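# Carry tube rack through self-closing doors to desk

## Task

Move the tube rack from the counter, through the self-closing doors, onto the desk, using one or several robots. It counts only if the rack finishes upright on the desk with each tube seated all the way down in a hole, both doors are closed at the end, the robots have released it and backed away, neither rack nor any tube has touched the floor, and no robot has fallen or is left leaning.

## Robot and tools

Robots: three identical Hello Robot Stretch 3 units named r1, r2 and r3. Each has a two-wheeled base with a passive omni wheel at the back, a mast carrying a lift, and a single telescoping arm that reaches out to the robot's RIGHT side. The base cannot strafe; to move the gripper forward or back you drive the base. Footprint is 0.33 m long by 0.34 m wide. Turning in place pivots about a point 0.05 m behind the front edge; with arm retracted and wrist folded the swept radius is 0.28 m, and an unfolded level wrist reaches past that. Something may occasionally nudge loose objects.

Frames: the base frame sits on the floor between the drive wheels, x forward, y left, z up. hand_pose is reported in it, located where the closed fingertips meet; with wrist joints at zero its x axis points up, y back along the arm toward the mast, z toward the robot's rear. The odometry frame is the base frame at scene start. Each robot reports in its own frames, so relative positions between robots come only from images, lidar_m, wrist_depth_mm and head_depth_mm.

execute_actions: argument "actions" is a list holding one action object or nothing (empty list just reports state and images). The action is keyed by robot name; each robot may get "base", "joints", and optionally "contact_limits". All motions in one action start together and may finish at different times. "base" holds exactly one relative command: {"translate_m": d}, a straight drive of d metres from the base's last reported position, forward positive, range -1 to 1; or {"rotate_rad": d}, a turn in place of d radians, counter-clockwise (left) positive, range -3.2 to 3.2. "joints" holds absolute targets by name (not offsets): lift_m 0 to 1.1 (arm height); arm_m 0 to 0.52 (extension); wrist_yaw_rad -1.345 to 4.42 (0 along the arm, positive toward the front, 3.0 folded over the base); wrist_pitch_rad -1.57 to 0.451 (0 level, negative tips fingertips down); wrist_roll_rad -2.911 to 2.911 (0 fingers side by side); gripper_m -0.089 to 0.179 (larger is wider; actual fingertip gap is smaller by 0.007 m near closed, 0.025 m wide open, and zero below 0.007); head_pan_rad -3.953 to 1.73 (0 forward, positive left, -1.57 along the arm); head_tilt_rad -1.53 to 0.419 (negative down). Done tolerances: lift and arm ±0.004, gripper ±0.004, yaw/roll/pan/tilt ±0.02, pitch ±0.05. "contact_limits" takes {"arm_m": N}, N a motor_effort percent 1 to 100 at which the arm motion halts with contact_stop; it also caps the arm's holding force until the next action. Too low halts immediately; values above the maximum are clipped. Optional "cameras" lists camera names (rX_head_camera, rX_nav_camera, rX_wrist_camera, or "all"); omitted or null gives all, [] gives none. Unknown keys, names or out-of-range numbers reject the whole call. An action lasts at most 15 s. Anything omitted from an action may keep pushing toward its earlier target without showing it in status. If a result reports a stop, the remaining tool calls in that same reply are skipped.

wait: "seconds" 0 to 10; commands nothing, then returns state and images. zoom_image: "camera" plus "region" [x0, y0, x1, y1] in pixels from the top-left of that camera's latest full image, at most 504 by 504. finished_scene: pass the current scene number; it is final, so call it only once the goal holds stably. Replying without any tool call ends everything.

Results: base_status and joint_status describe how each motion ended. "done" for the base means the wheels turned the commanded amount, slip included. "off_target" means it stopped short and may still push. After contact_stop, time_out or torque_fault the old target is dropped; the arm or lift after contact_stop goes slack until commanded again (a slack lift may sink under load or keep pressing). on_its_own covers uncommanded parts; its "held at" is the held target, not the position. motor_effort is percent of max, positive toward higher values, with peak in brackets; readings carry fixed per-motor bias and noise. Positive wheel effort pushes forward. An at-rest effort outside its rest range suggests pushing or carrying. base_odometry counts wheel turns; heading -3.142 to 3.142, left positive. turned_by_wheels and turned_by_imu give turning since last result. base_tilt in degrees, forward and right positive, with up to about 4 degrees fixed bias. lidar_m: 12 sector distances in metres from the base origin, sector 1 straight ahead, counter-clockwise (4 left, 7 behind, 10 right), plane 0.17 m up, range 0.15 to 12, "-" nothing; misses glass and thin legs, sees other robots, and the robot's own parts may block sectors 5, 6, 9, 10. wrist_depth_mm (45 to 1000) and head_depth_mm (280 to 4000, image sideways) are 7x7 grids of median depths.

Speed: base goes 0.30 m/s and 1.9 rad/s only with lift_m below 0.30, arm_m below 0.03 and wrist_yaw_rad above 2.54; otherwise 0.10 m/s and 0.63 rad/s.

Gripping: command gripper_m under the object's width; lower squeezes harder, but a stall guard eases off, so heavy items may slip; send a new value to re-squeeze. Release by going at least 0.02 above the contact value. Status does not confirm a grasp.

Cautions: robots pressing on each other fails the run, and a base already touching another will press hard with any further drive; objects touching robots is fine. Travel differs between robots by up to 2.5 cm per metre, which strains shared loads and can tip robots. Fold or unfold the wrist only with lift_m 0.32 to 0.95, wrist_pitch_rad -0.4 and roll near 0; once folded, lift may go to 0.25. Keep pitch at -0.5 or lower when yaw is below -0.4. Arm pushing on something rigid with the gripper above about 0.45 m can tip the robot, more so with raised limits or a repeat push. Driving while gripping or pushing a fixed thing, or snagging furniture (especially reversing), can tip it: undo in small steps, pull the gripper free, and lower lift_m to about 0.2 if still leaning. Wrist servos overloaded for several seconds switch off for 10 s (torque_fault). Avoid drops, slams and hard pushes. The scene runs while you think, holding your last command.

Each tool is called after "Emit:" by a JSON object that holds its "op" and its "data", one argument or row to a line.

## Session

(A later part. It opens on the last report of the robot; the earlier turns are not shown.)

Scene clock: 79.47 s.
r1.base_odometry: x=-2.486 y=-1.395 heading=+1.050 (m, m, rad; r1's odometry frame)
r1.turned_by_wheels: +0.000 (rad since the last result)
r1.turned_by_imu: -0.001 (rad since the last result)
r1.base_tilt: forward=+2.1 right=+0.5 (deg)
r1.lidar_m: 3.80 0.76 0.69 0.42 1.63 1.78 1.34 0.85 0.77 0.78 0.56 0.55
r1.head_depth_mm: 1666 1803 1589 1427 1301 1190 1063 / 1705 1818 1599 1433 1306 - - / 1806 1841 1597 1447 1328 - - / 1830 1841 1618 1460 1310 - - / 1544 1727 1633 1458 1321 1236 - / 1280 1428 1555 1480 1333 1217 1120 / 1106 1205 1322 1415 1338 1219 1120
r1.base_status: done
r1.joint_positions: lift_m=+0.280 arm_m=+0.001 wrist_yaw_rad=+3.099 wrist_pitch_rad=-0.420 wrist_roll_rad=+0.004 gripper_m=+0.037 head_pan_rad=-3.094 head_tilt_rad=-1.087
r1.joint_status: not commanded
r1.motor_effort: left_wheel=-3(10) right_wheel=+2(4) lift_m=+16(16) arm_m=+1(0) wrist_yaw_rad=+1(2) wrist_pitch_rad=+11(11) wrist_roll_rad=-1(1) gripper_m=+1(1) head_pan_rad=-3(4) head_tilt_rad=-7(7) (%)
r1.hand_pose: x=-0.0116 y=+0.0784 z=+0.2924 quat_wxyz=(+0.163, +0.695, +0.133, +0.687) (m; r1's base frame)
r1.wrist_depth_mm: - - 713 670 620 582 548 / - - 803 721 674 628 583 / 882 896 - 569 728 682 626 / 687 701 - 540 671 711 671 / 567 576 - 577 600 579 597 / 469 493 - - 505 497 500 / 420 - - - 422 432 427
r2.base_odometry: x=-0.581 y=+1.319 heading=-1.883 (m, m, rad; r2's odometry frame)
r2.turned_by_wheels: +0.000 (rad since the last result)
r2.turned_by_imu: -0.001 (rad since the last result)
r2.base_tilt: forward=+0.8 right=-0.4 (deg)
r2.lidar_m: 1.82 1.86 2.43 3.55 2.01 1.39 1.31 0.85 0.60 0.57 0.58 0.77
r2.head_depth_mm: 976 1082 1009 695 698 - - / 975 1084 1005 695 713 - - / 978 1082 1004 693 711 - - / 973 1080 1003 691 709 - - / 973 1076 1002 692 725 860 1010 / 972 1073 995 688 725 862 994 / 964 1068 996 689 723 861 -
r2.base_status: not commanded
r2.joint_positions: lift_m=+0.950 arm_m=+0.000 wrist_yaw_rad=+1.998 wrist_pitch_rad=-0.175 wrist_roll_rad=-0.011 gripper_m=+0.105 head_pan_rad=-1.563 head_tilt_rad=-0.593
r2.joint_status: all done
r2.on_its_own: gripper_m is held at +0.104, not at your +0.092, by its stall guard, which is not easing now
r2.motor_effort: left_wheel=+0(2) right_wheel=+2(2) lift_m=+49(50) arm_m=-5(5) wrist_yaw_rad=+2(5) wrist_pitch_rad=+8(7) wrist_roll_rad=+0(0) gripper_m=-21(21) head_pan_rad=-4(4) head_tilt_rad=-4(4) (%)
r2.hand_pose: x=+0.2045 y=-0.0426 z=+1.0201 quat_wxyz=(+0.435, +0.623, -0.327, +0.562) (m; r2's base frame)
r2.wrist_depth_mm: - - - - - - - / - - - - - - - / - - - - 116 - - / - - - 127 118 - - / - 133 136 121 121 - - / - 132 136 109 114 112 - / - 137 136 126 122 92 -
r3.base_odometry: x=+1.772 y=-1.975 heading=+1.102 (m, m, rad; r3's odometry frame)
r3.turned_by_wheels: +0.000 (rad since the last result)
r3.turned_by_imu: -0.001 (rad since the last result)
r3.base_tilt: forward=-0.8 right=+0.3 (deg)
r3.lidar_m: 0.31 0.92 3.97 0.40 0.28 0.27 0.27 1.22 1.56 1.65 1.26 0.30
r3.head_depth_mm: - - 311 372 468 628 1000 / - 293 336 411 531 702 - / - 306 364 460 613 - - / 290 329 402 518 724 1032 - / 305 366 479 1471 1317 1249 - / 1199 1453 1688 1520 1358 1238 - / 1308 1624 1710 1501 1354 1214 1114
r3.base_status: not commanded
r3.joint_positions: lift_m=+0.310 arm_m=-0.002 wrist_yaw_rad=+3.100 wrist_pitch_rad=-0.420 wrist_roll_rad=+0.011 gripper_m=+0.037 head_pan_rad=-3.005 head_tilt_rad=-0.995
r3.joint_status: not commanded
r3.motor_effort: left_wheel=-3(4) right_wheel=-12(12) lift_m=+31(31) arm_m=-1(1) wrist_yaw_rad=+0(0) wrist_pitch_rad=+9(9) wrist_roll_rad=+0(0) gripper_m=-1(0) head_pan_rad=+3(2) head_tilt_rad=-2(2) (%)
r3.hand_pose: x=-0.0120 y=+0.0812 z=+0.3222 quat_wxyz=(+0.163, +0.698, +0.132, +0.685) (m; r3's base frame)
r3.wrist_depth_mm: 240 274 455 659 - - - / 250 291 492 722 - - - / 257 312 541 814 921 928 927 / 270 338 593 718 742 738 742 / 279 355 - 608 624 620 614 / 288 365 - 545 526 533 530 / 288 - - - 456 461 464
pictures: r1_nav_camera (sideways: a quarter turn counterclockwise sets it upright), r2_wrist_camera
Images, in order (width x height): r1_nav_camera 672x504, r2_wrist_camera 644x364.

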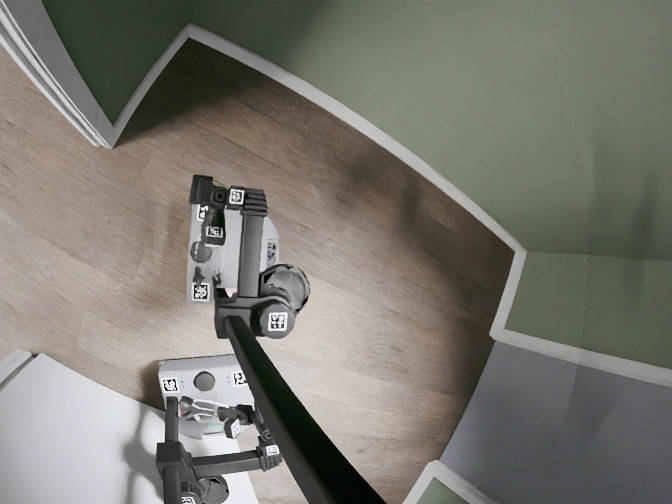

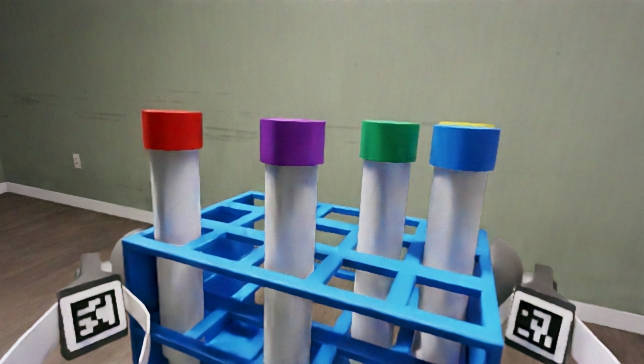

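Emit:
{"op": "execute_actions", "data": {
  "actions": [
    {"r1":{"base":{"translate_m":-0.35}},"r2":{"base":{"rotate_rad":2.5},"joints":{"head_pan_rad":0,"head_tilt_rad":-0.8}}}
  ],
  "cameras": ["r2_nav_camera"]
}}

Emit:
{"op": "execute_actions", "data": {
  "actions": [
    {"r1":{"base":{"rotate_rad":-0.8}}}
  ],
  "cameras": ["r1_nav_camera"]
}}

Scene clock: 84.83 s.
r1.base_odometry: x=-2.660 y=-1.698 heading=+1.050 (m, m, rad; r1's odometry frame)
r1.turned_by_wheels: +0.000 (rad since the last result)
r1.turned_by_imu: -0.001 (rad since the last result)
r1.base_tilt: forward=+2.1 right=+0.5 (deg)
r1.lidar_m: 4.14 0.89 0.53 1.46 1.60 1.37 1.14 0.72 0.65 0.65 0.80 0.84
r1.head_depth_mm: 1314 1592 1593 1432 1288 1192 1070 / 1378 1642 1608 1431 1290 - - / 1434 1697 1612 1440 1320 - - / 1488 1740 1626 1458 1310 - - / 1306 1471 1581 1457 1330 1236 - / 1084 1194 1342 1434 1333 1204 1117 / 927 1011 1117 1237 1310 1226 1125
r1.base_status: done
r1.joint_positions: lift_m=+0.280 arm_m=+0.001 wrist_yaw_rad=+3.099 wrist_pitch_rad=-0.420 wrist_roll_rad=+0.004 gripper_m=+0.037 head_pan_rad=-3.094 head_tilt_rad=-1.087
r1.joint_status: not commanded
r1.motor_effort: left_wheel=-3(11) right_wheel=+2(5) lift_m=+16(16) arm_m=+0(0) wrist_yaw_rad=+2(1) wrist_pitch_rad=+11(11) wrist_roll_rad=+0(0) gripper_m=+0(1) head_pan_rad=-4(4) head_tilt_rad=-6(6) (%)
r1.hand_pose: x=-0.0116 y=+0.0784 z=+0.2924 quat_wxyz=(+0.163, +0.695, +0.133, +0.687) (m; r1's base frame)
r1.wrist_depth_mm: - - - - 733 671 517 / - - - - 796 740 665 / 901 903 - 923 626 599 706 / 690 706 - 724 554 551 684 / 571 557 - 576 588 595 604 / 475 496 - - 510 498 503 / 421 - - - 424 427 430
r2.base_odometry: x=-0.581 y=+1.319 heading=+0.617 (m, m, rad; r2's odometry frame)
r2.turned_by_wheels: +2.500 (rad since the last result)
r2.turned_by_imu: +2.517 (rad since the last result)
r2.base_tilt: forward=+0.9 right=-0.3 (deg)
r2.lidar_m: 1.46 1.31 0.98 0.63 0.57 0.57 0.70 1.83 1.84 2.22 3.53 2.35
r2.head_depth_mm: 1878 2257 2261 1830 - 288 1096 / 1694 2012 2198 1813 1577 - 1094 / 1560 1802 2090 1806 1456 306 1095 / 1397 1630 1902 1802 1497 - 1097 / 1317 1495 1724 1806 1500 1333 1114 / 1227 1377 1561 1740 1492 1276 1115 / 1144 1277 1444 1648 1504 1282 1114
r2.base_status: done
r2.joint_positions: lift_m=+0.950 arm_m=+0.000 wrist_yaw_rad=+1.998 wrist_pitch_rad=-0.175 wrist_roll_rad=-0.011 gripper_m=+0.105 head_pan_rad=-0.007 head_tilt_rad=-0.790
r2.joint_status: all done
r2.on_its_own: gripper_m is held at +0.104, not at your +0.092, by its stall guard, which is not easing now
r2.motor_effort: left_wheel=-1(5) right_wheel=+2(6) lift_m=+50(50) arm_m=-5(5) wrist_yaw_rad=+3(3) wrist_pitch_rad=+7(7) wrist_roll_rad=+0(0) gripper_m=-21(20) head_pan_rad=+4(51) head_tilt_rad=-6(24) (%)
r2.hand_pose: x=+0.2045 y=-0.0425 z=+1.0201 quat_wxyz=(+0.435, +0.623, -0.327, +0.562) (m; r2's base frame)
r2.wrist_depth_mm: - - - - - - - / - - - - - - - / - - - - 116 - - / - - - - 118 - - / - 133 136 121 122 - - / - 132 135 109 114 112 - / - 137 136 125 122 92 -
r3.base_odometry: x=+1.772 y=-1.975 heading=+1.102 (m, m, rad; r3's odometry frame)
r3.turned_by_wheels: +0.000 (rad since the last result)
r3.turned_by_imu: -0.001 (rad since the last result)
r3.base_tilt: forward=-0.7 right=+0.3 (deg)
r3.lidar_m: 1.04 0.92 3.97 0.40 0.28 0.27 0.27 1.22 1.56 1.64 0.49 0.53
r3.head_depth_mm: - - 311 373 468 630 999 / - 293 336 412 532 702 - / - 305 365 459 612 - - / 290 329 402 518 728 1035 - / 305 366 479 1471 1314 1239 - / 1196 1462 1695 1524 1350 1242 - / 1309 1626 1716 1514 1342 1217 1109
r3.base_status: not commanded
r3.joint_positions: lift_m=+0.310 arm_m=-0.002 wrist_yaw_rad=+3.100 wrist_pitch_rad=-0.420 wrist_roll_rad=+0.011 gripper_m=+0.037 head_pan_rad=-3.005 head_tilt_rad=-0.995
r3.joint_status: not commanded
r3.motor_effort: left_wheel=-3(3) right_wheel=-12(12) lift_m=+31(31) arm_m=-1(1) wrist_yaw_rad=+0(1) wrist_pitch_rad=+9(9) wrist_roll_rad=+0(0) gripper_m=+0(0) head_pan_rad=+2(2) head_tilt_rad=-2(2) (%)
r3.hand_pose: x=-0.0120 y=+0.0812 z=+0.3222 quat_wxyz=(+0.163, +0.698, +0.132, +0.685) (m; r3's base frame)
r3.wrist_depth_mm: 241 275 455 668 - - - / 250 290 493 730 - - - / 258 313 546 807 925 911 938 / 267 335 590 717 738 728 728 / 279 358 - 601 641 605 615 / 287 360 - 548 520 524 529 / 288 - - - 456 465 462
pictures: r2_nav_camera (sideways: a quarter turn counterclockwise sets it upright)
Images, in order (width x height): r2_nav_camera 672x504.

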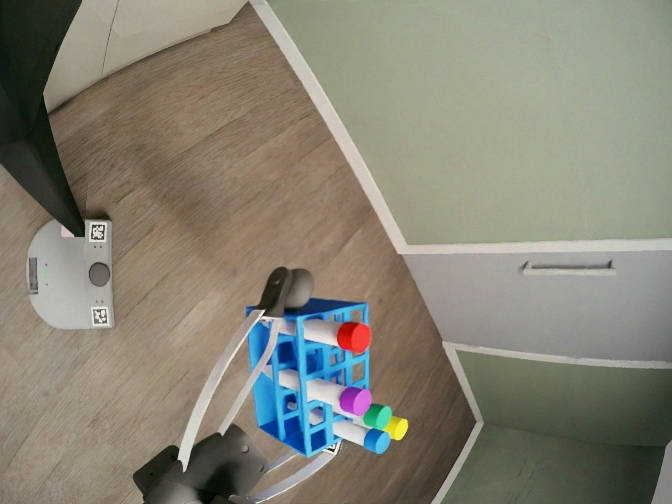

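Scene clock: 86.57 s.
r1.base_odometry: x=-2.660 y=-1.698 heading=+0.250 (m, m, rad; r1's odometry frame)
r1.turned_by_wheels: -0.800 (rad since the last result)
r1.turned_by_imu: -0.800 (rad since the last result)
r1.base_tilt: forward=+2.1 right=+0.5 (deg)
r1.lidar_m: 0.87 0.84 1.07 0.53 0.82 1.53 1.48 1.37 0.86 0.66 0.65 0.69
r1.head_depth_mm: 1715 1807 1587 1424 1287 1194 1065 / 1651 1791 1595 1434 1305 - - / 1628 1802 1596 1448 1318 - - / 1567 1780 1633 1450 1311 - - / 1506 1763 1638 1460 1315 1244 - / 1425 1675 1638 1463 1331 1212 1113 / 1360 1577 1655 1476 1337 1214 1118
r1.base_status: done
r1.joint_positions: lift_m=+0.280 arm_m=+0.001 wrist_yaw_rad=+3.099 wrist_pitch_rad=-0.420 wrist_roll_rad=+0.004 gripper_m=+0.037 head_pan_rad=-3.094 head_tilt_rad=-1.087
r1.joint_status: not commanded
r1.motor_effort: left_wheel=+2(9) right_wheel=-1(5) lift_m=+16(16) arm_m=+1(0) wrist_yaw_rad=+2(1) wrist_pitch_rad=+11(11) wrist_roll_rad=-1(1) gripper_m=+0(0) head_pan_rad=-3(4) head_tilt_rad=-6(7) (%)
r1.hand_pose: x=-0.0116 y=+0.0784 z=+0.2924 quat_wxyz=(+0.163, +0.695, +0.133, +0.687) (m; r1's base frame)
r1.wrist_depth_mm: - 680 684 847 - - - / - 744 825 918 - - - / 880 802 - 711 957 990 - / 691 669 - 683 744 739 732 / 564 571 - 582 599 587 600 / 475 497 - - 505 493 497 / 424 - - - 428 429 433
r2.base_odometry: x=-0.581 y=+1.319 heading=+0.617 (m, m, rad; r2's odometry frame)
r2.turned_by_wheels: +0.000 (rad since the last result)
r2.turned_by_imu: +0.000 (rad since the last result)
r2.base_tilt: forward=+0.8 right=-0.3 (deg)
r2.lidar_m: 1.46 1.31 0.99 0.62 0.57 0.57 0.70 1.83 1.83 2.22 3.54 2.34
r2.head_depth_mm: 1876 2252 2280 1831 - 288 1094 / 1704 2006 2190 1808 1573 - 1092 / 1553 1799 2078 1803 1469 305 1094 / 1398 1628 1906 1807 1503 - 1093 / 1322 1490 1737 1804 1500 1332 1113 / 1223 1378 1569 1728 1502 1274 1118 / 1140 1281 1449 1642 1495 1279 1115
r2.base_status: not commanded
r2.joint_positions: lift_m=+0.950 arm_m=+0.000 wrist_yaw_rad=+1.998 wrist_pitch_rad=-0.175 wrist_roll_rad=-0.011 gripper_m=+0.105 head_pan_rad=-0.007 head_tilt_rad=-0.790
r2.joint_status: not commanded
r2.on_its_own: gripper_m is held at +0.104, not at your +0.092, by its stall guard, which is not easing now
r2.motor_effort: left_wheel=-1(2) right_wheel=+2(2) lift_m=+50(50) arm_m=-5(5) wrist_yaw_rad=+2(3) wrist_pitch_rad=+7(7) wrist_roll_rad=+0(0) gripper_m=-21(21) head_pan_rad=+4(4) head_tilt_rad=-5(5) (%)
r2.hand_pose: x=+0.2045 y=-0.0425 z=+1.0201 quat_wxyz=(+0.435, +0.623, -0.327, +0.562) (m; r2's base frame)
r2.wrist_depth_mm: - - - - - - - / - - - - - - - / - - - - 117 - - / - - - - 118 - - / - 133 136 121 121 - - / - 132 135 109 114 112 - / - 138 136 126 122 92 -
r3.base_odometry: x=+1.772 y=-1.975 heading=+1.102 (m, m, rad; r3's odometry frame)
r3.turned_by_wheels: +0.000 (rad since the last result)
r3.turned_by_imu: +0.000 (rad since the last result)
r3.base_tilt: forward=-0.7 right=+0.3 (deg)
r3.lidar_m: 1.04 0.92 3.96 0.40 0.28 0.27 0.27 1.22 1.56 1.64 0.41 0.53
r3.head_depth_mm: - - 310 372 468 631 1000 / - 293 336 411 530 701 - / - 306 365 458 614 - - / 290 329 402 518 726 1033 - / 306 366 478 1466 1316 1241 - / 1207 1459 1698 1517 1356 1236 - / 1307 1624 1726 1509 1357 1214 1115
r3.base_status: not commanded
r3.joint_positions: lift_m=+0.310 arm_m=-0.002 wrist_yaw_rad=+3.100 wrist_pitch_rad=-0.420 wrist_roll_rad=+0.011 gripper_m=+0.037 head_pan_rad=-3.005 head_tilt_rad=-0.995
r3.joint_status: not commanded
r3.motor_effort: left_wheel=-3(3) right_wheel=-12(12) lift_m=+31(31) arm_m=-1(1) wrist_yaw_rad=-1(0) wrist_pitch_rad=+9(9) wrist_roll_rad=+0(0) gripper_m=+0(0) head_pan_rad=+3(3) head_tilt_rad=-2(3) (%)
r3.hand_pose: x=-0.0120 y=+0.0812 z=+0.3222 quat_wxyz=(+0.163, +0.698, +0.132, +0.685) (m; r3's base frame)
r3.wrist_depth_mm: 241 273 448 668 - - - / 251 293 487 735 - - - / 258 314 545 810 895 923 931 / 267 336 591 721 742 746 738 / 275 354 - 610 634 608 621 / 290 366 - 549 520 522 530 / 289 - - - 452 461 464
pictures: r1_nav_camera (sideways: a quarter turn counterclockwise sets it upright)
Images, in order (width x height): r1_nav_camera 672x504.

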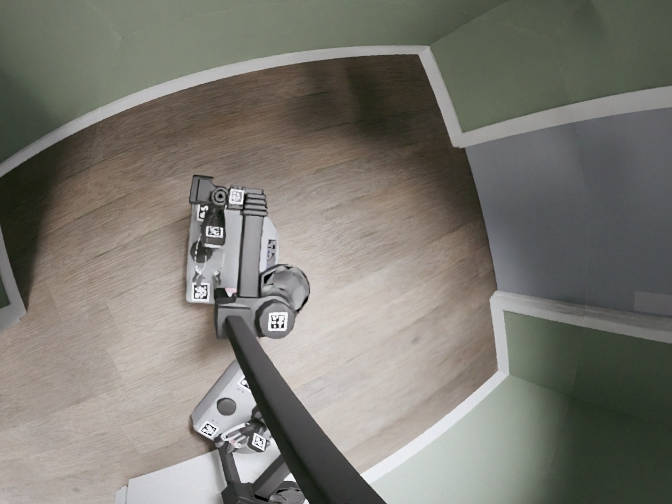

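Emit:
{"op": "execute_actions", "data": {
  "actions": [
    {"r1":{"base":{"translate_m":-0.4}}}
  ],
  "cameras": []
}}

Emit:
{"op": "execute_actions", "data": {
  "actions": [
    {"r1":{"base":{"rotate_rad":-0.22}}}
  ],
  "cameras": []
}}

Emit:
{"op": "execute_actions", "data": {
  "actions": [
    {"r1":{"base":{"translate_m":-0.68}}}
  ],
  "cameras": []
}}

Emit:
{"op": "execute_actions", "data": {
  "actions": [
    {"r1":{"base":{"rotate_rad":0.57},"joints":{"lift_m":0.31}}}
  ],
  "cameras": ["r1_nav_camera"]
}}

Scene clock: 90.40 s.
r1.base_odometry: x=-3.048 y=-1.797 heading=+0.250 (m, m, rad; r1's odometry frame)
r1.turned_by_wheels: +0.000 (rad since the last result)
r1.turned_by_imu: -0.001 (rad since the last result)
r1.base_tilt: forward=+2.1 right=+0.5 (deg)
r1.lidar_m: 1.23 1.28 0.60 0.70 1.28 1.34 1.11 1.04 1.08 0.84 0.83 0.87
r1.head_depth_mm: 1271 1566 1595 1423 1296 1201 1067 / 1208 1460 1598 1430 1301 - - / 1221 1479 1614 1447 1324 - - / 1171 1397 1597 1454 1311 - - / 1120 1318 1570 1472 1329 1239 - / 1069 1248 1523 1472 1324 1210 1115 / 1020 1186 1425 1479 1335 1219 1122
r1.base_status: done
r1.joint_positions: lift_m=+0.280 arm_m=+0.001 wrist_yaw_rad=+3.099 wrist_pitch_rad=-0.420 wrist_roll_rad=+0.004 gripper_m=+0.037 head_pan_rad=-3.094 head_tilt_rad=-1.087
r1.joint_status: not commanded
r1.motor_effort: left_wheel=+2(7) right_wheel=-1(6) lift_m=+16(16) arm_m=+0(0) wrist_yaw_rad=+2(2) wrist_pitch_rad=+11(10) wrist_roll_rad=-1(1) gripper_m=-1(1) head_pan_rad=-3(3) head_tilt_rad=-7(6) (%)
r1.hand_pose: x=-0.0116 y=+0.0784 z=+0.2924 quat_wxyz=(+0.163, +0.695, +0.133, +0.687) (m; r1's base frame)
r1.wrist_depth_mm: 920 - - 697 784 939 - / - - - 766 795 - - / 883 889 - 807 584 869 - / 693 697 - 692 579 720 754 / 563 567 - 579 596 589 601 / 475 496 - - 513 497 505 / 425 - - - 424 427 432
r2.base_odometry: x=-0.581 y=+1.319 heading=+0.617 (m, m, rad; r2's odometry frame)
r2.turned_by_wheels: +0.000 (rad since the last result)
r2.turned_by_imu: -0.001 (rad since the last result)
r2.base_tilt: forward=+0.9 right=-0.2 (deg)
r2.lidar_m: 1.46 1.31 0.99 0.63 0.57 0.57 0.70 1.82 1.83 2.22 3.54 2.33
r2.head_depth_mm: 1877 2256 2271 1836 - 288 1097 / 1703 1998 2181 1801 1563 - 1098 / 1549 1802 2075 1792 1461 306 1091 / 1405 1636 1897 1802 1497 - 1097 / 1321 1493 1725 1816 1493 1337 1116 / 1226 1379 1570 1727 1498 1281 1116 / 1149 1281 1442 1639 1498 1279 1114
r2.base_status: not commanded
r2.joint_positions: lift_m=+0.950 arm_m=+0.000 wrist_yaw_rad=+1.998 wrist_pitch_rad=-0.175 wrist_roll_rad=-0.011 gripper_m=+0.105 head_pan_rad=-0.007 head_tilt_rad=-0.790
r2.joint_status: not commanded
r2.on_its_own: gripper_m is held at +0.104, not at your +0.092, by its stall guard, which is not easing now
r2.motor_effort: left_wheel=-1(1) right_wheel=+2(2) lift_m=+50(49) arm_m=-5(5) wrist_yaw_rad=+2(2) wrist_pitch_rad=+8(7) wrist_roll_rad=+0(0) gripper_m=-21(21) head_pan_rad=+5(5) head_tilt_rad=-5(5) (%)
r2.hand_pose: x=+0.2045 y=-0.0425 z=+1.0201 quat_wxyz=(+0.435, +0.623, -0.327, +0.562) (m; r2's base frame)
r2.wrist_depth_mm: - - - - - - - / - - - - - - - / - - - - 116 - - / - - - - 118 - - / - 133 136 121 121 - - / - 132 135 109 114 112 - / - 137 136 125 122 91 -
r3.base_odometry: x=+1.772 y=-1.975 heading=+1.102 (m, m, rad; r3's odometry frame)
r3.turned_by_wheels: +0.000 (rad since the last result)
r3.turned_by_imu: -0.001 (rad since the last result)
r3.base_tilt: forward=-0.7 right=+0.4 (deg)
r3.lidar_m: 1.04 0.92 3.97 0.40 0.28 0.27 0.27 1.23 1.57 0.54 1.26 1.20
r3.head_depth_mm: - - 311 373 468 630 1002 / - 293 336 411 531 701 - / - 306 365 459 614 - - / 290 329 402 520 724 1037 - / 306 366 480 1476 1323 1240 - / 1197 1460 1675 1516 1359 1238 - / 1307 1616 1718 1505 1345 1214 1114
r3.base_status: not commanded
r3.joint_positions: lift_m=+0.310 arm_m=-0.002 wrist_yaw_rad=+3.100 wrist_pitch_rad=-0.420 wrist_roll_rad=+0.011 gripper_m=+0.037 head_pan_rad=-3.005 head_tilt_rad=-0.995
r3.joint_status: not commanded
r3.motor_effort: left_wheel=-4(4) right_wheel=-12(12) lift_m=+31(31) arm_m=-1(1) wrist_yaw_rad=+0(1) wrist_pitch_rad=+9(9) wrist_roll_rad=+0(0) gripper_m=+0(0) head_pan_rad=+2(2) head_tilt_rad=-3(3) (%)
r3.hand_pose: x=-0.0120 y=+0.0812 z=+0.3222 quat_wxyz=(+0.163, +0.698, +0.132, +0.685) (m; r3's base frame)
r3.wrist_depth_mm: 241 275 451 668 - - - / 251 292 489 746 - - - / 258 312 544 798 944 905 935 / 268 335 582 720 728 746 745 / 279 358 - 608 636 617 617 / 290 365 - 551 525 523 531 / 288 - - - 469 457 462
pictures: none
No camera images: the call's "cameras" was empty. Leave "cameras" out to get every camera's image.

Scene clock: 91.43 s.
r1.base_odometry: x=-3.048 y=-1.797 heading=+0.030 (m, m, rad; r1's odometry frame)
r1.turned_by_wheels: -0.220 (rad since the last result)
r1.turned_by_imu: -0.220 (rad since the last result)
r1.base_tilt: forward=+2.2 right=+0.5 (deg)
r1.lidar_m: 1.03 1.23 0.60 0.61 1.27 1.28 1.19 1.09 1.03 0.90 0.83 0.83
r1.head_depth_mm: 1527 1705 1587 1429 1295 1202 1066 / 1454 1726 1601 1435 1305 - - / 1341 1619 1618 1442 1327 - - / 1235 1502 1624 1468 1322 - - / 1220 1439 1621 1458 1322 1238 - / 1139 1321 1555 1470 1329 1209 1113 / 1073 1233 1442 1483 1335 1220 1120
r1.base_status: done
r1.joint_positions: lift_m=+0.280 arm_m=+0.001 wrist_yaw_rad=+3.099 wrist_pitch_rad=-0.420 wrist_roll_rad=+0.004 gripper_m=+0.037 head_pan_rad=-3.094 head_tilt_rad=-1.087
r1.joint_status: not commanded
r1.motor_effort: left_wheel=+3(9) right_wheel=-1(5) lift_m=+16(16) arm_m=+0(0) wrist_yaw_rad=+2(2) wrist_pitch_rad=+11(11) wrist_roll_rad=+0(1) gripper_m=-1(1) head_pan_rad=-3(2) head_tilt_rad=-7(6) (%)
r1.hand_pose: x=-0.0116 y=+0.0784 z=+0.2924 quat_wxyz=(+0.163, +0.695, +0.133, +0.687) (m; r1's base frame)
r1.wrist_depth_mm: 890 - 666 773 942 - - / 954 - 729 804 - - - / 875 886 - 614 656 960 - / 685 703 - 647 674 725 749 / 562 559 - 583 590 591 593 / 475 501 - - 514 499 505 / 425 - - - 420 426 429
r2.base_odometry: x=-0.581 y=+1.319 heading=+0.617 (m, m, rad; r2's odometry frame)
r2.turned_by_wheels: +0.000 (rad since the last result)
r2.turned_by_imu: +0.000 (rad since the last result)
r2.base_tilt: forward=+0.8 right=-0.3 (deg)
r2.lidar_m: 1.45 1.32 0.99 0.62 0.57 0.57 0.70 1.82 1.83 2.22 3.54 2.34
r2.head_depth_mm: 1877 2237 2276 1824 - 288 1096 / 1698 1999 2196 1806 1565 - 1092 / 1548 1808 2087 1811 1462 306 1095 / 1400 1630 1898 1810 1498 - 1096 / 1323 1495 1724 1812 1500 1332 1117 / 1230 1374 1570 1729 1498 1288 1115 / 1144 1275 1441 1659 1500 1277 1118
r2.base_status: not commanded
r2.joint_positions: lift_m=+0.950 arm_m=+0.000 wrist_yaw_rad=+1.998 wrist_pitch_rad=-0.175 wrist_roll_rad=-0.011 gripper_m=+0.105 head_pan_rad=-0.007 head_tilt_rad=-0.790
r2.joint_status: not commanded
r2.on_its_own: gripper_m is held at +0.104, not at your +0.092, by its stall guard, which is not easing now
r2.motor_effort: left_wheel=-1(1) right_wheel=+2(2) lift_m=+50(50) arm_m=-5(5) wrist_yaw_rad=+3(2) wrist_pitch_rad=+8(7) wrist_roll_rad=+0(0) gripper_m=-20(21) head_pan_rad=+4(4) head_tilt_rad=-5(6) (%)
r2.hand_pose: x=+0.2045 y=-0.0425 z=+1.0201 quat_wxyz=(+0.435, +0.623, -0.327, +0.562) (m; r2's base frame)
r2.wrist_depth_mm: - - - - - - - / - - - - - - - / - - - - 117 - - / - - - - 118 - - / - 133 136 121 122 - - / - 132 135 109 114 112 - / - 137 136 126 122 92 -
r3.base_odometry: x=+1.772 y=-1.975 heading=+1.102 (m, m, rad; r3's odometry frame)
r3.turned_by_wheels: +0.000 (rad since the last result)
r3.turned_by_imu: +0.000 (rad since the last result)
r3.base_tilt: forward=-0.7 right=+0.4 (deg)
r3.lidar_m: 1.04 0.92 3.95 0.40 0.28 0.27 0.27 1.22 1.56 0.52 1.26 1.19
r3.head_depth_mm: - - 311 373 467 630 1001 / - 292 336 411 530 702 - / - 306 365 459 613 - - / 290 329 402 519 726 1035 - / 306 366 478 1476 1324 1245 - / 1202 1457 1691 1513 1361 1231 - / 1311 1620 1720 1506 1347 1215 1112
r3.base_status: not commanded
r3.joint_positions: lift_m=+0.310 arm_m=-0.002 wrist_yaw_rad=+3.100 wrist_pitch_rad=-0.420 wrist_roll_rad=+0.011 gripper_m=+0.037 head_pan_rad=-3.005 head_tilt_rad=-0.995
r3.joint_status: not commanded
r3.motor_effort: left_wheel=-3(3) right_wheel=-12(12) lift_m=+31(31) arm_m=-1(1) wrist_yaw_rad=+0(0) wrist_pitch_rad=+9(9) wrist_roll_rad=+0(0) gripper_m=+1(0) head_pan_rad=+2(3) head_tilt_rad=-3(3) (%)
r3.hand_pose: x=-0.0120 y=+0.0812 z=+0.3222 quat_wxyz=(+0.163, +0.698, +0.132, +0.685) (m; r3's base frame)
r3.wrist_depth_mm: 243 275 455 668 - - - / 249 292 491 726 - - - / 258 314 543 803 910 918 926 / 267 336 589 712 736 737 739 / 278 351 - 602 630 606 611 / 288 364 - 551 525 523 537 / 288 - - - 462 460 465
pictures: none
No camera images: the call's "cameras" was empty. Leave "cameras" out to get every camera's image.

Scene clock: 95.40 s.
r1.base_odometry: x=-3.727 y=-1.818 heading=+0.030 (m, m, rad; r1's odometry frame)
r1.turned_by_wheels: +0.000 (rad since the last result)
r1.turned_by_imu: -0.001 (rad since the last result)
r1.base_tilt: forward=+2.2 right=+0.5 (deg)
r1.lidar_m: 1.56 1.03 0.86 0.93 0.84 0.81 0.54 0.55 0.56 0.69 1.21 1.26
r1.head_depth_mm: 743 937 1255 1416 1296 1197 1063 / 673 829 1087 1398 1304 - - / 618 746 939 1282 1327 - - / 559 669 819 1074 1318 - - / 519 631 813 1079 1304 1233 - / 552 659 784 968 1268 1217 1115 / 529 611 714 867 1096 1223 1123
r1.base_status: done
r1.joint_positions: lift_m=+0.280 arm_m=+0.001 wrist_yaw_rad=+3.099 wrist_pitch_rad=-0.420 wrist_roll_rad=+0.004 gripper_m=+0.037 head_pan_rad=-3.094 head_tilt_rad=-1.087
r1.joint_status: not commanded
r1.motor_effort: left_wheel=+2(7) right_wheel=-1(5) lift_m=+16(16) arm_m=+1(1) wrist_yaw_rad=+2(2) wrist_pitch_rad=+11(11) wrist_roll_rad=+0(1) gripper_m=+0(1) head_pan_rad=-3(5) head_tilt_rad=-7(7) (%)
r1.hand_pose: x=-0.0116 y=+0.0784 z=+0.2924 quat_wxyz=(+0.163, +0.695, +0.133, +0.687) (m; r1's base frame)
r1.wrist_depth_mm: 609 682 890 - - - 865 / 644 733 951 - - - 840 / 683 793 - 939 939 843 687 / 660 706 - 727 725 744 701 / 566 566 - 583 607 594 600 / 478 495 - - 508 494 500 / 423 - - - 423 429 432
r2.base_odometry: x=-0.581 y=+1.319 heading=+0.617 (m, m, rad; r2's odometry frame)
r2.turned_by_wheels: +0.000 (rad since the last result)
r2.turned_by_imu: -0.001 (rad since the last result)
r2.base_tilt: forward=+0.8 right=-0.3 (deg)
r2.lidar_m: 1.46 1.31 0.99 0.62 0.57 0.57 0.70 1.83 1.83 2.22 3.54 2.34
r2.head_depth_mm: 1873 2264 2283 1828 - 288 1096 / 1697 2014 2201 1798 1575 - 1093 / 1554 1805 2084 1797 1462 306 1099 / 1400 1640 1898 1803 1505 - 1095 / 1321 1490 1726 1797 1489 1342 1117 / 1220 1373 1573 1738 1501 1278 1115 / 1142 1274 1445 1652 1494 1277 1112
r2.base_status: not commanded
r2.joint_positions: lift_m=+0.950 arm_m=+0.000 wrist_yaw_rad=+1.998 wrist_pitch_rad=-0.175 wrist_roll_rad=-0.011 gripper_m=+0.105 head_pan_rad=-0.007 head_tilt_rad=-0.790
r2.joint_status: not commanded
r2.on_its_own: gripper_m is held at +0.104, not at your +0.092, by its stall guard, which is not easing now
r2.motor_effort: left_wheel=-1(0) right_wheel=+2(2) lift_m=+49(50) arm_m=-5(5) wrist_yaw_rad=+2(2) wrist_pitch_rad=+7(7) wrist_roll_rad=+0(0) gripper_m=-21(21) head_pan_rad=+4(5) head_tilt_rad=-5(6) (%)
r2.hand_pose: x=+0.2045 y=-0.0425 z=+1.0201 quat_wxyz=(+0.435, +0.623, -0.327, +0.562) (m; r2's base frame)
r2.wrist_depth_mm: - - - - - - - / - - - - - - - / - - - - 116 - - / - - - - 118 - - / - 133 136 121 121 - - / - 132 136 109 114 112 - / - 137 136 126 122 92 -
r3.base_odometry: x=+1.772 y=-1.975 heading=+1.102 (m, m, rad; r3's odometry frame)
r3.turned_by_wheels: +0.000 (rad since the last result)
r3.turned_by_imu: -0.001 (rad since the last result)
r3.base_tilt: forward=-0.6 right=+0.4 (deg)
r3.lidar_m: 1.04 0.92 3.97 0.40 0.28 0.27 0.27 1.22 1.02 1.64 1.26 1.20
r3.head_depth_mm: - - 311 373 468 629 998 / - 293 336 411 530 699 - / - 306 365 459 613 - - / 290 329 402 519 728 1028 - / 306 367 477 1473 1322 1247 - / 1201 1457 1697 1514 1359 1234 - / 1305 1620 1722 1503 1339 1225 1113
r3.base_status: not commanded
r3.joint_positions: lift_m=+0.310 arm_m=-0.002 wrist_yaw_rad=+3.100 wrist_pitch_rad=-0.420 wrist_roll_rad=+0.011 gripper_m=+0.037 head_pan_rad=-3.005 head_tilt_rad=-0.995
r3.joint_status: not commanded
r3.motor_effort: left_wheel=-3(4) right_wheel=-12(12) lift_m=+32(32) arm_m=-1(1) wrist_yaw_rad=+0(1) wrist_pitch_rad=+9(9) wrist_roll_rad=+1(0) gripper_m=+0(0) head_pan_rad=+2(2) head_tilt_rad=-2(2) (%)
r3.hand_pose: x=-0.0120 y=+0.0812 z=+0.3222 quat_wxyz=(+0.163, +0.698, +0.132, +0.685) (m; r3's base frame)
r3.wrist_depth_mm: 243 275 449 666 - - - / 250 293 491 749 - - - / 258 313 543 823 919 929 937 / 267 335 588 719 734 724 737 / 278 356 - 611 644 610 613 / 290 364 - 549 525 526 531 / 290 - - - 458 455 462
pictures: none
No camera images: the call's "cameras" was empty. Leave "cameras" out to get every camera's image.

Scene clock: 97.13 s.
r1.base_odometry: x=-3.727 y=-1.818 heading=+0.600 (m, m, rad; r1's odometry frame)
r1.turned_by_wheels: +0.570 (rad since the last result)
r1.turned_by_imu: +0.570 (rad since the last result)
r1.base_tilt: forward=+2.1 right=+0.5 (deg)
r1.lidar_m: 1.03 0.86 0.90 0.84 0.76 0.54 0.55 0.56 0.72 1.25 1.27 1.62
r1.head_depth_mm: 543 651 764 955 1257 1201 1062 / 538 650 810 1069 1294 - - / 536 645 800 1071 1323 - - / 531 639 795 1054 1290 - - / 526 632 785 1037 1306 1234 - / 522 627 775 1023 1307 1214 1121 / 517 620 768 1006 1301 1223 1115
r1.base_status: done
r1.joint_positions: lift_m=+0.310 arm_m=+0.001 wrist_yaw_rad=+3.099 wrist_pitch_rad=-0.420 wrist_roll_rad=+0.004 gripper_m=+0.037 head_pan_rad=-3.094 head_tilt_rad=-1.087
r1.joint_status: all done
r1.motor_effort: left_wheel=-2(9) right_wheel=+2(5) lift_m=+23(24) arm_m=+0(2) wrist_yaw_rad=+1(1) wrist_pitch_rad=+11(11) wrist_roll_rad=+0(0) gripper_m=-1(1) head_pan_rad=-4(2) head_tilt_rad=-6(6) (%)
r1.hand_pose: x=-0.0116 y=+0.0784 z=+0.3220 quat_wxyz=(+0.163, +0.696, +0.132, +0.687) (m; r1's base frame)
r1.wrist_depth_mm: 664 737 762 803 826 854 874 / 671 792 828 878 902 953 - / 649 869 - 921 950 - - / 639 733 - 762 782 791 809 / 580 609 - 625 635 640 647 / 510 512 - 534 533 535 537 / 450 - - - 454 459 464
r2.base_odometry: x=-0.581 y=+1.319 heading=+0.617 (m, m, rad; r2's odometry frame)
r2.turned_by_wheels: +0.000 (rad since the last result)
r2.turned_by_imu: +0.000 (rad since the last result)
r2.base_tilt: forward=+0.9 right=-0.2 (deg)
r2.lidar_m: 1.46 1.31 0.98 0.63 0.57 0.57 0.70 1.82 1.84 2.22 3.55 2.34
r2.head_depth_mm: 1871 2257 2251 1832 - 288 1092 / 1692 1986 2196 1802 1569 - 1094 / 1547 1795 2076 1809 1464 306 1094 / 1400 1628 1908 1814 1495 - 1091 / 1317 1490 1719 1808 1498 1337 1115 / 1230 1376 1562 1722 1498 1281 1117 / 1145 1278 1429 1643 1503 1276 1112
r2.base_status: not commanded
r2.joint_positions: lift_m=+0.950 arm_m=+0.000 wrist_yaw_rad=+1.998 wrist_pitch_rad=-0.175 wrist_roll_rad=-0.011 gripper_m=+0.105 head_pan_rad=-0.007 head_tilt_rad=-0.790
r2.joint_status: not commanded
r2.on_its_own: gripper_m is held at +0.104, not at your +0.092, by its stall guard, which is not easing now
r2.motor_effort: left_wheel=-1(1) right_wheel=+2(2) lift_m=+50(50) arm_m=-5(5) wrist_yaw_rad=+2(3) wrist_pitch_rad=+7(8) wrist_roll_rad=+0(0) gripper_m=-21(21) head_pan_rad=+5(4) head_tilt_rad=-6(6) (%)
r2.hand_pose: x=+0.2045 y=-0.0425 z=+1.0201 quat_wxyz=(+0.435, +0.623, -0.327, +0.562) (m; r2's base frame)
r2.wrist_depth_mm: - - - - - - - / - - - - - - - / - - - - 117 - - / - - - - 118 - - / - 133 136 121 122 - - / - 132 136 109 114 112 - / - 138 137 126 122 92 -
r3.base_odometry: x=+1.772 y=-1.975 heading=+1.102 (m, m, rad; r3's odometry frame)
r3.turned_by_wheels: +0.000 (rad since the last result)
r3.turned_by_imu: +0.000 (rad since the last result)
r3.base_tilt: forward=-0.7 right=+0.4 (deg)
r3.lidar_m: 1.03 0.92 3.96 0.40 0.28 0.27 0.27 1.22 1.02 1.64 1.26 1.20
r3.head_depth_mm: - - 310 373 468 629 1002 / - 293 336 412 532 702 - / - 306 364 459 614 - - / 290 329 402 518 724 1028 - / 306 367 479 1466 1319 1251 - / 1202 1464 1691 1506 1351 1229 - / 1307 1621 1709 1513 1338 1215 1119
r3.base_status: not commanded
r3.joint_positions: lift_m=+0.310 arm_m=-0.002 wrist_yaw_rad=+3.100 wrist_pitch_rad=-0.420 wrist_roll_rad=+0.011 gripper_m=+0.037 head_pan_rad=-3.005 head_tilt_rad=-0.995
r3.joint_status: not commanded
r3.motor_effort: left_wheel=-4(4) right_wheel=-12(12) lift_m=+32(31) arm_m=-1(1) wrist_yaw_rad=-1(0) wrist_pitch_rad=+9(9) wrist_roll_rad=+0(0) gripper_m=+0(0) head_pan_rad=+2(2) head_tilt_rad=-2(2) (%)
r3.hand_pose: x=-0.0120 y=+0.0812 z=+0.3222 quat_wxyz=(+0.163, +0.698, +0.132, +0.685) (m; r3's base frame)
r3.wrist_depth_mm: 241 275 455 669 - - - / 249 292 491 723 - - - / 258 313 551 816 927 933 931 / 266 333 579 709 741 738 753 / 279 355 - 608 628 608 619 / 289 363 - 549 527 521 534 / 288 - - - 457 462 465
pictures: r1_nav_camera (sideways: a quarter turn counterclockwise sets it upright)
Images, in order (width x height): r1_nav_camera 672x504.

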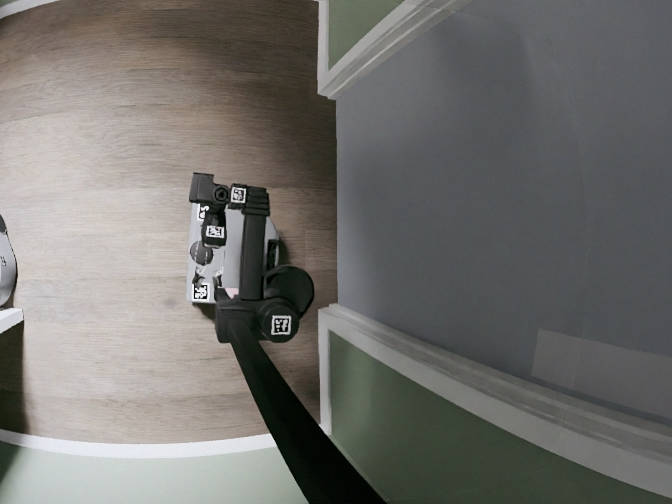

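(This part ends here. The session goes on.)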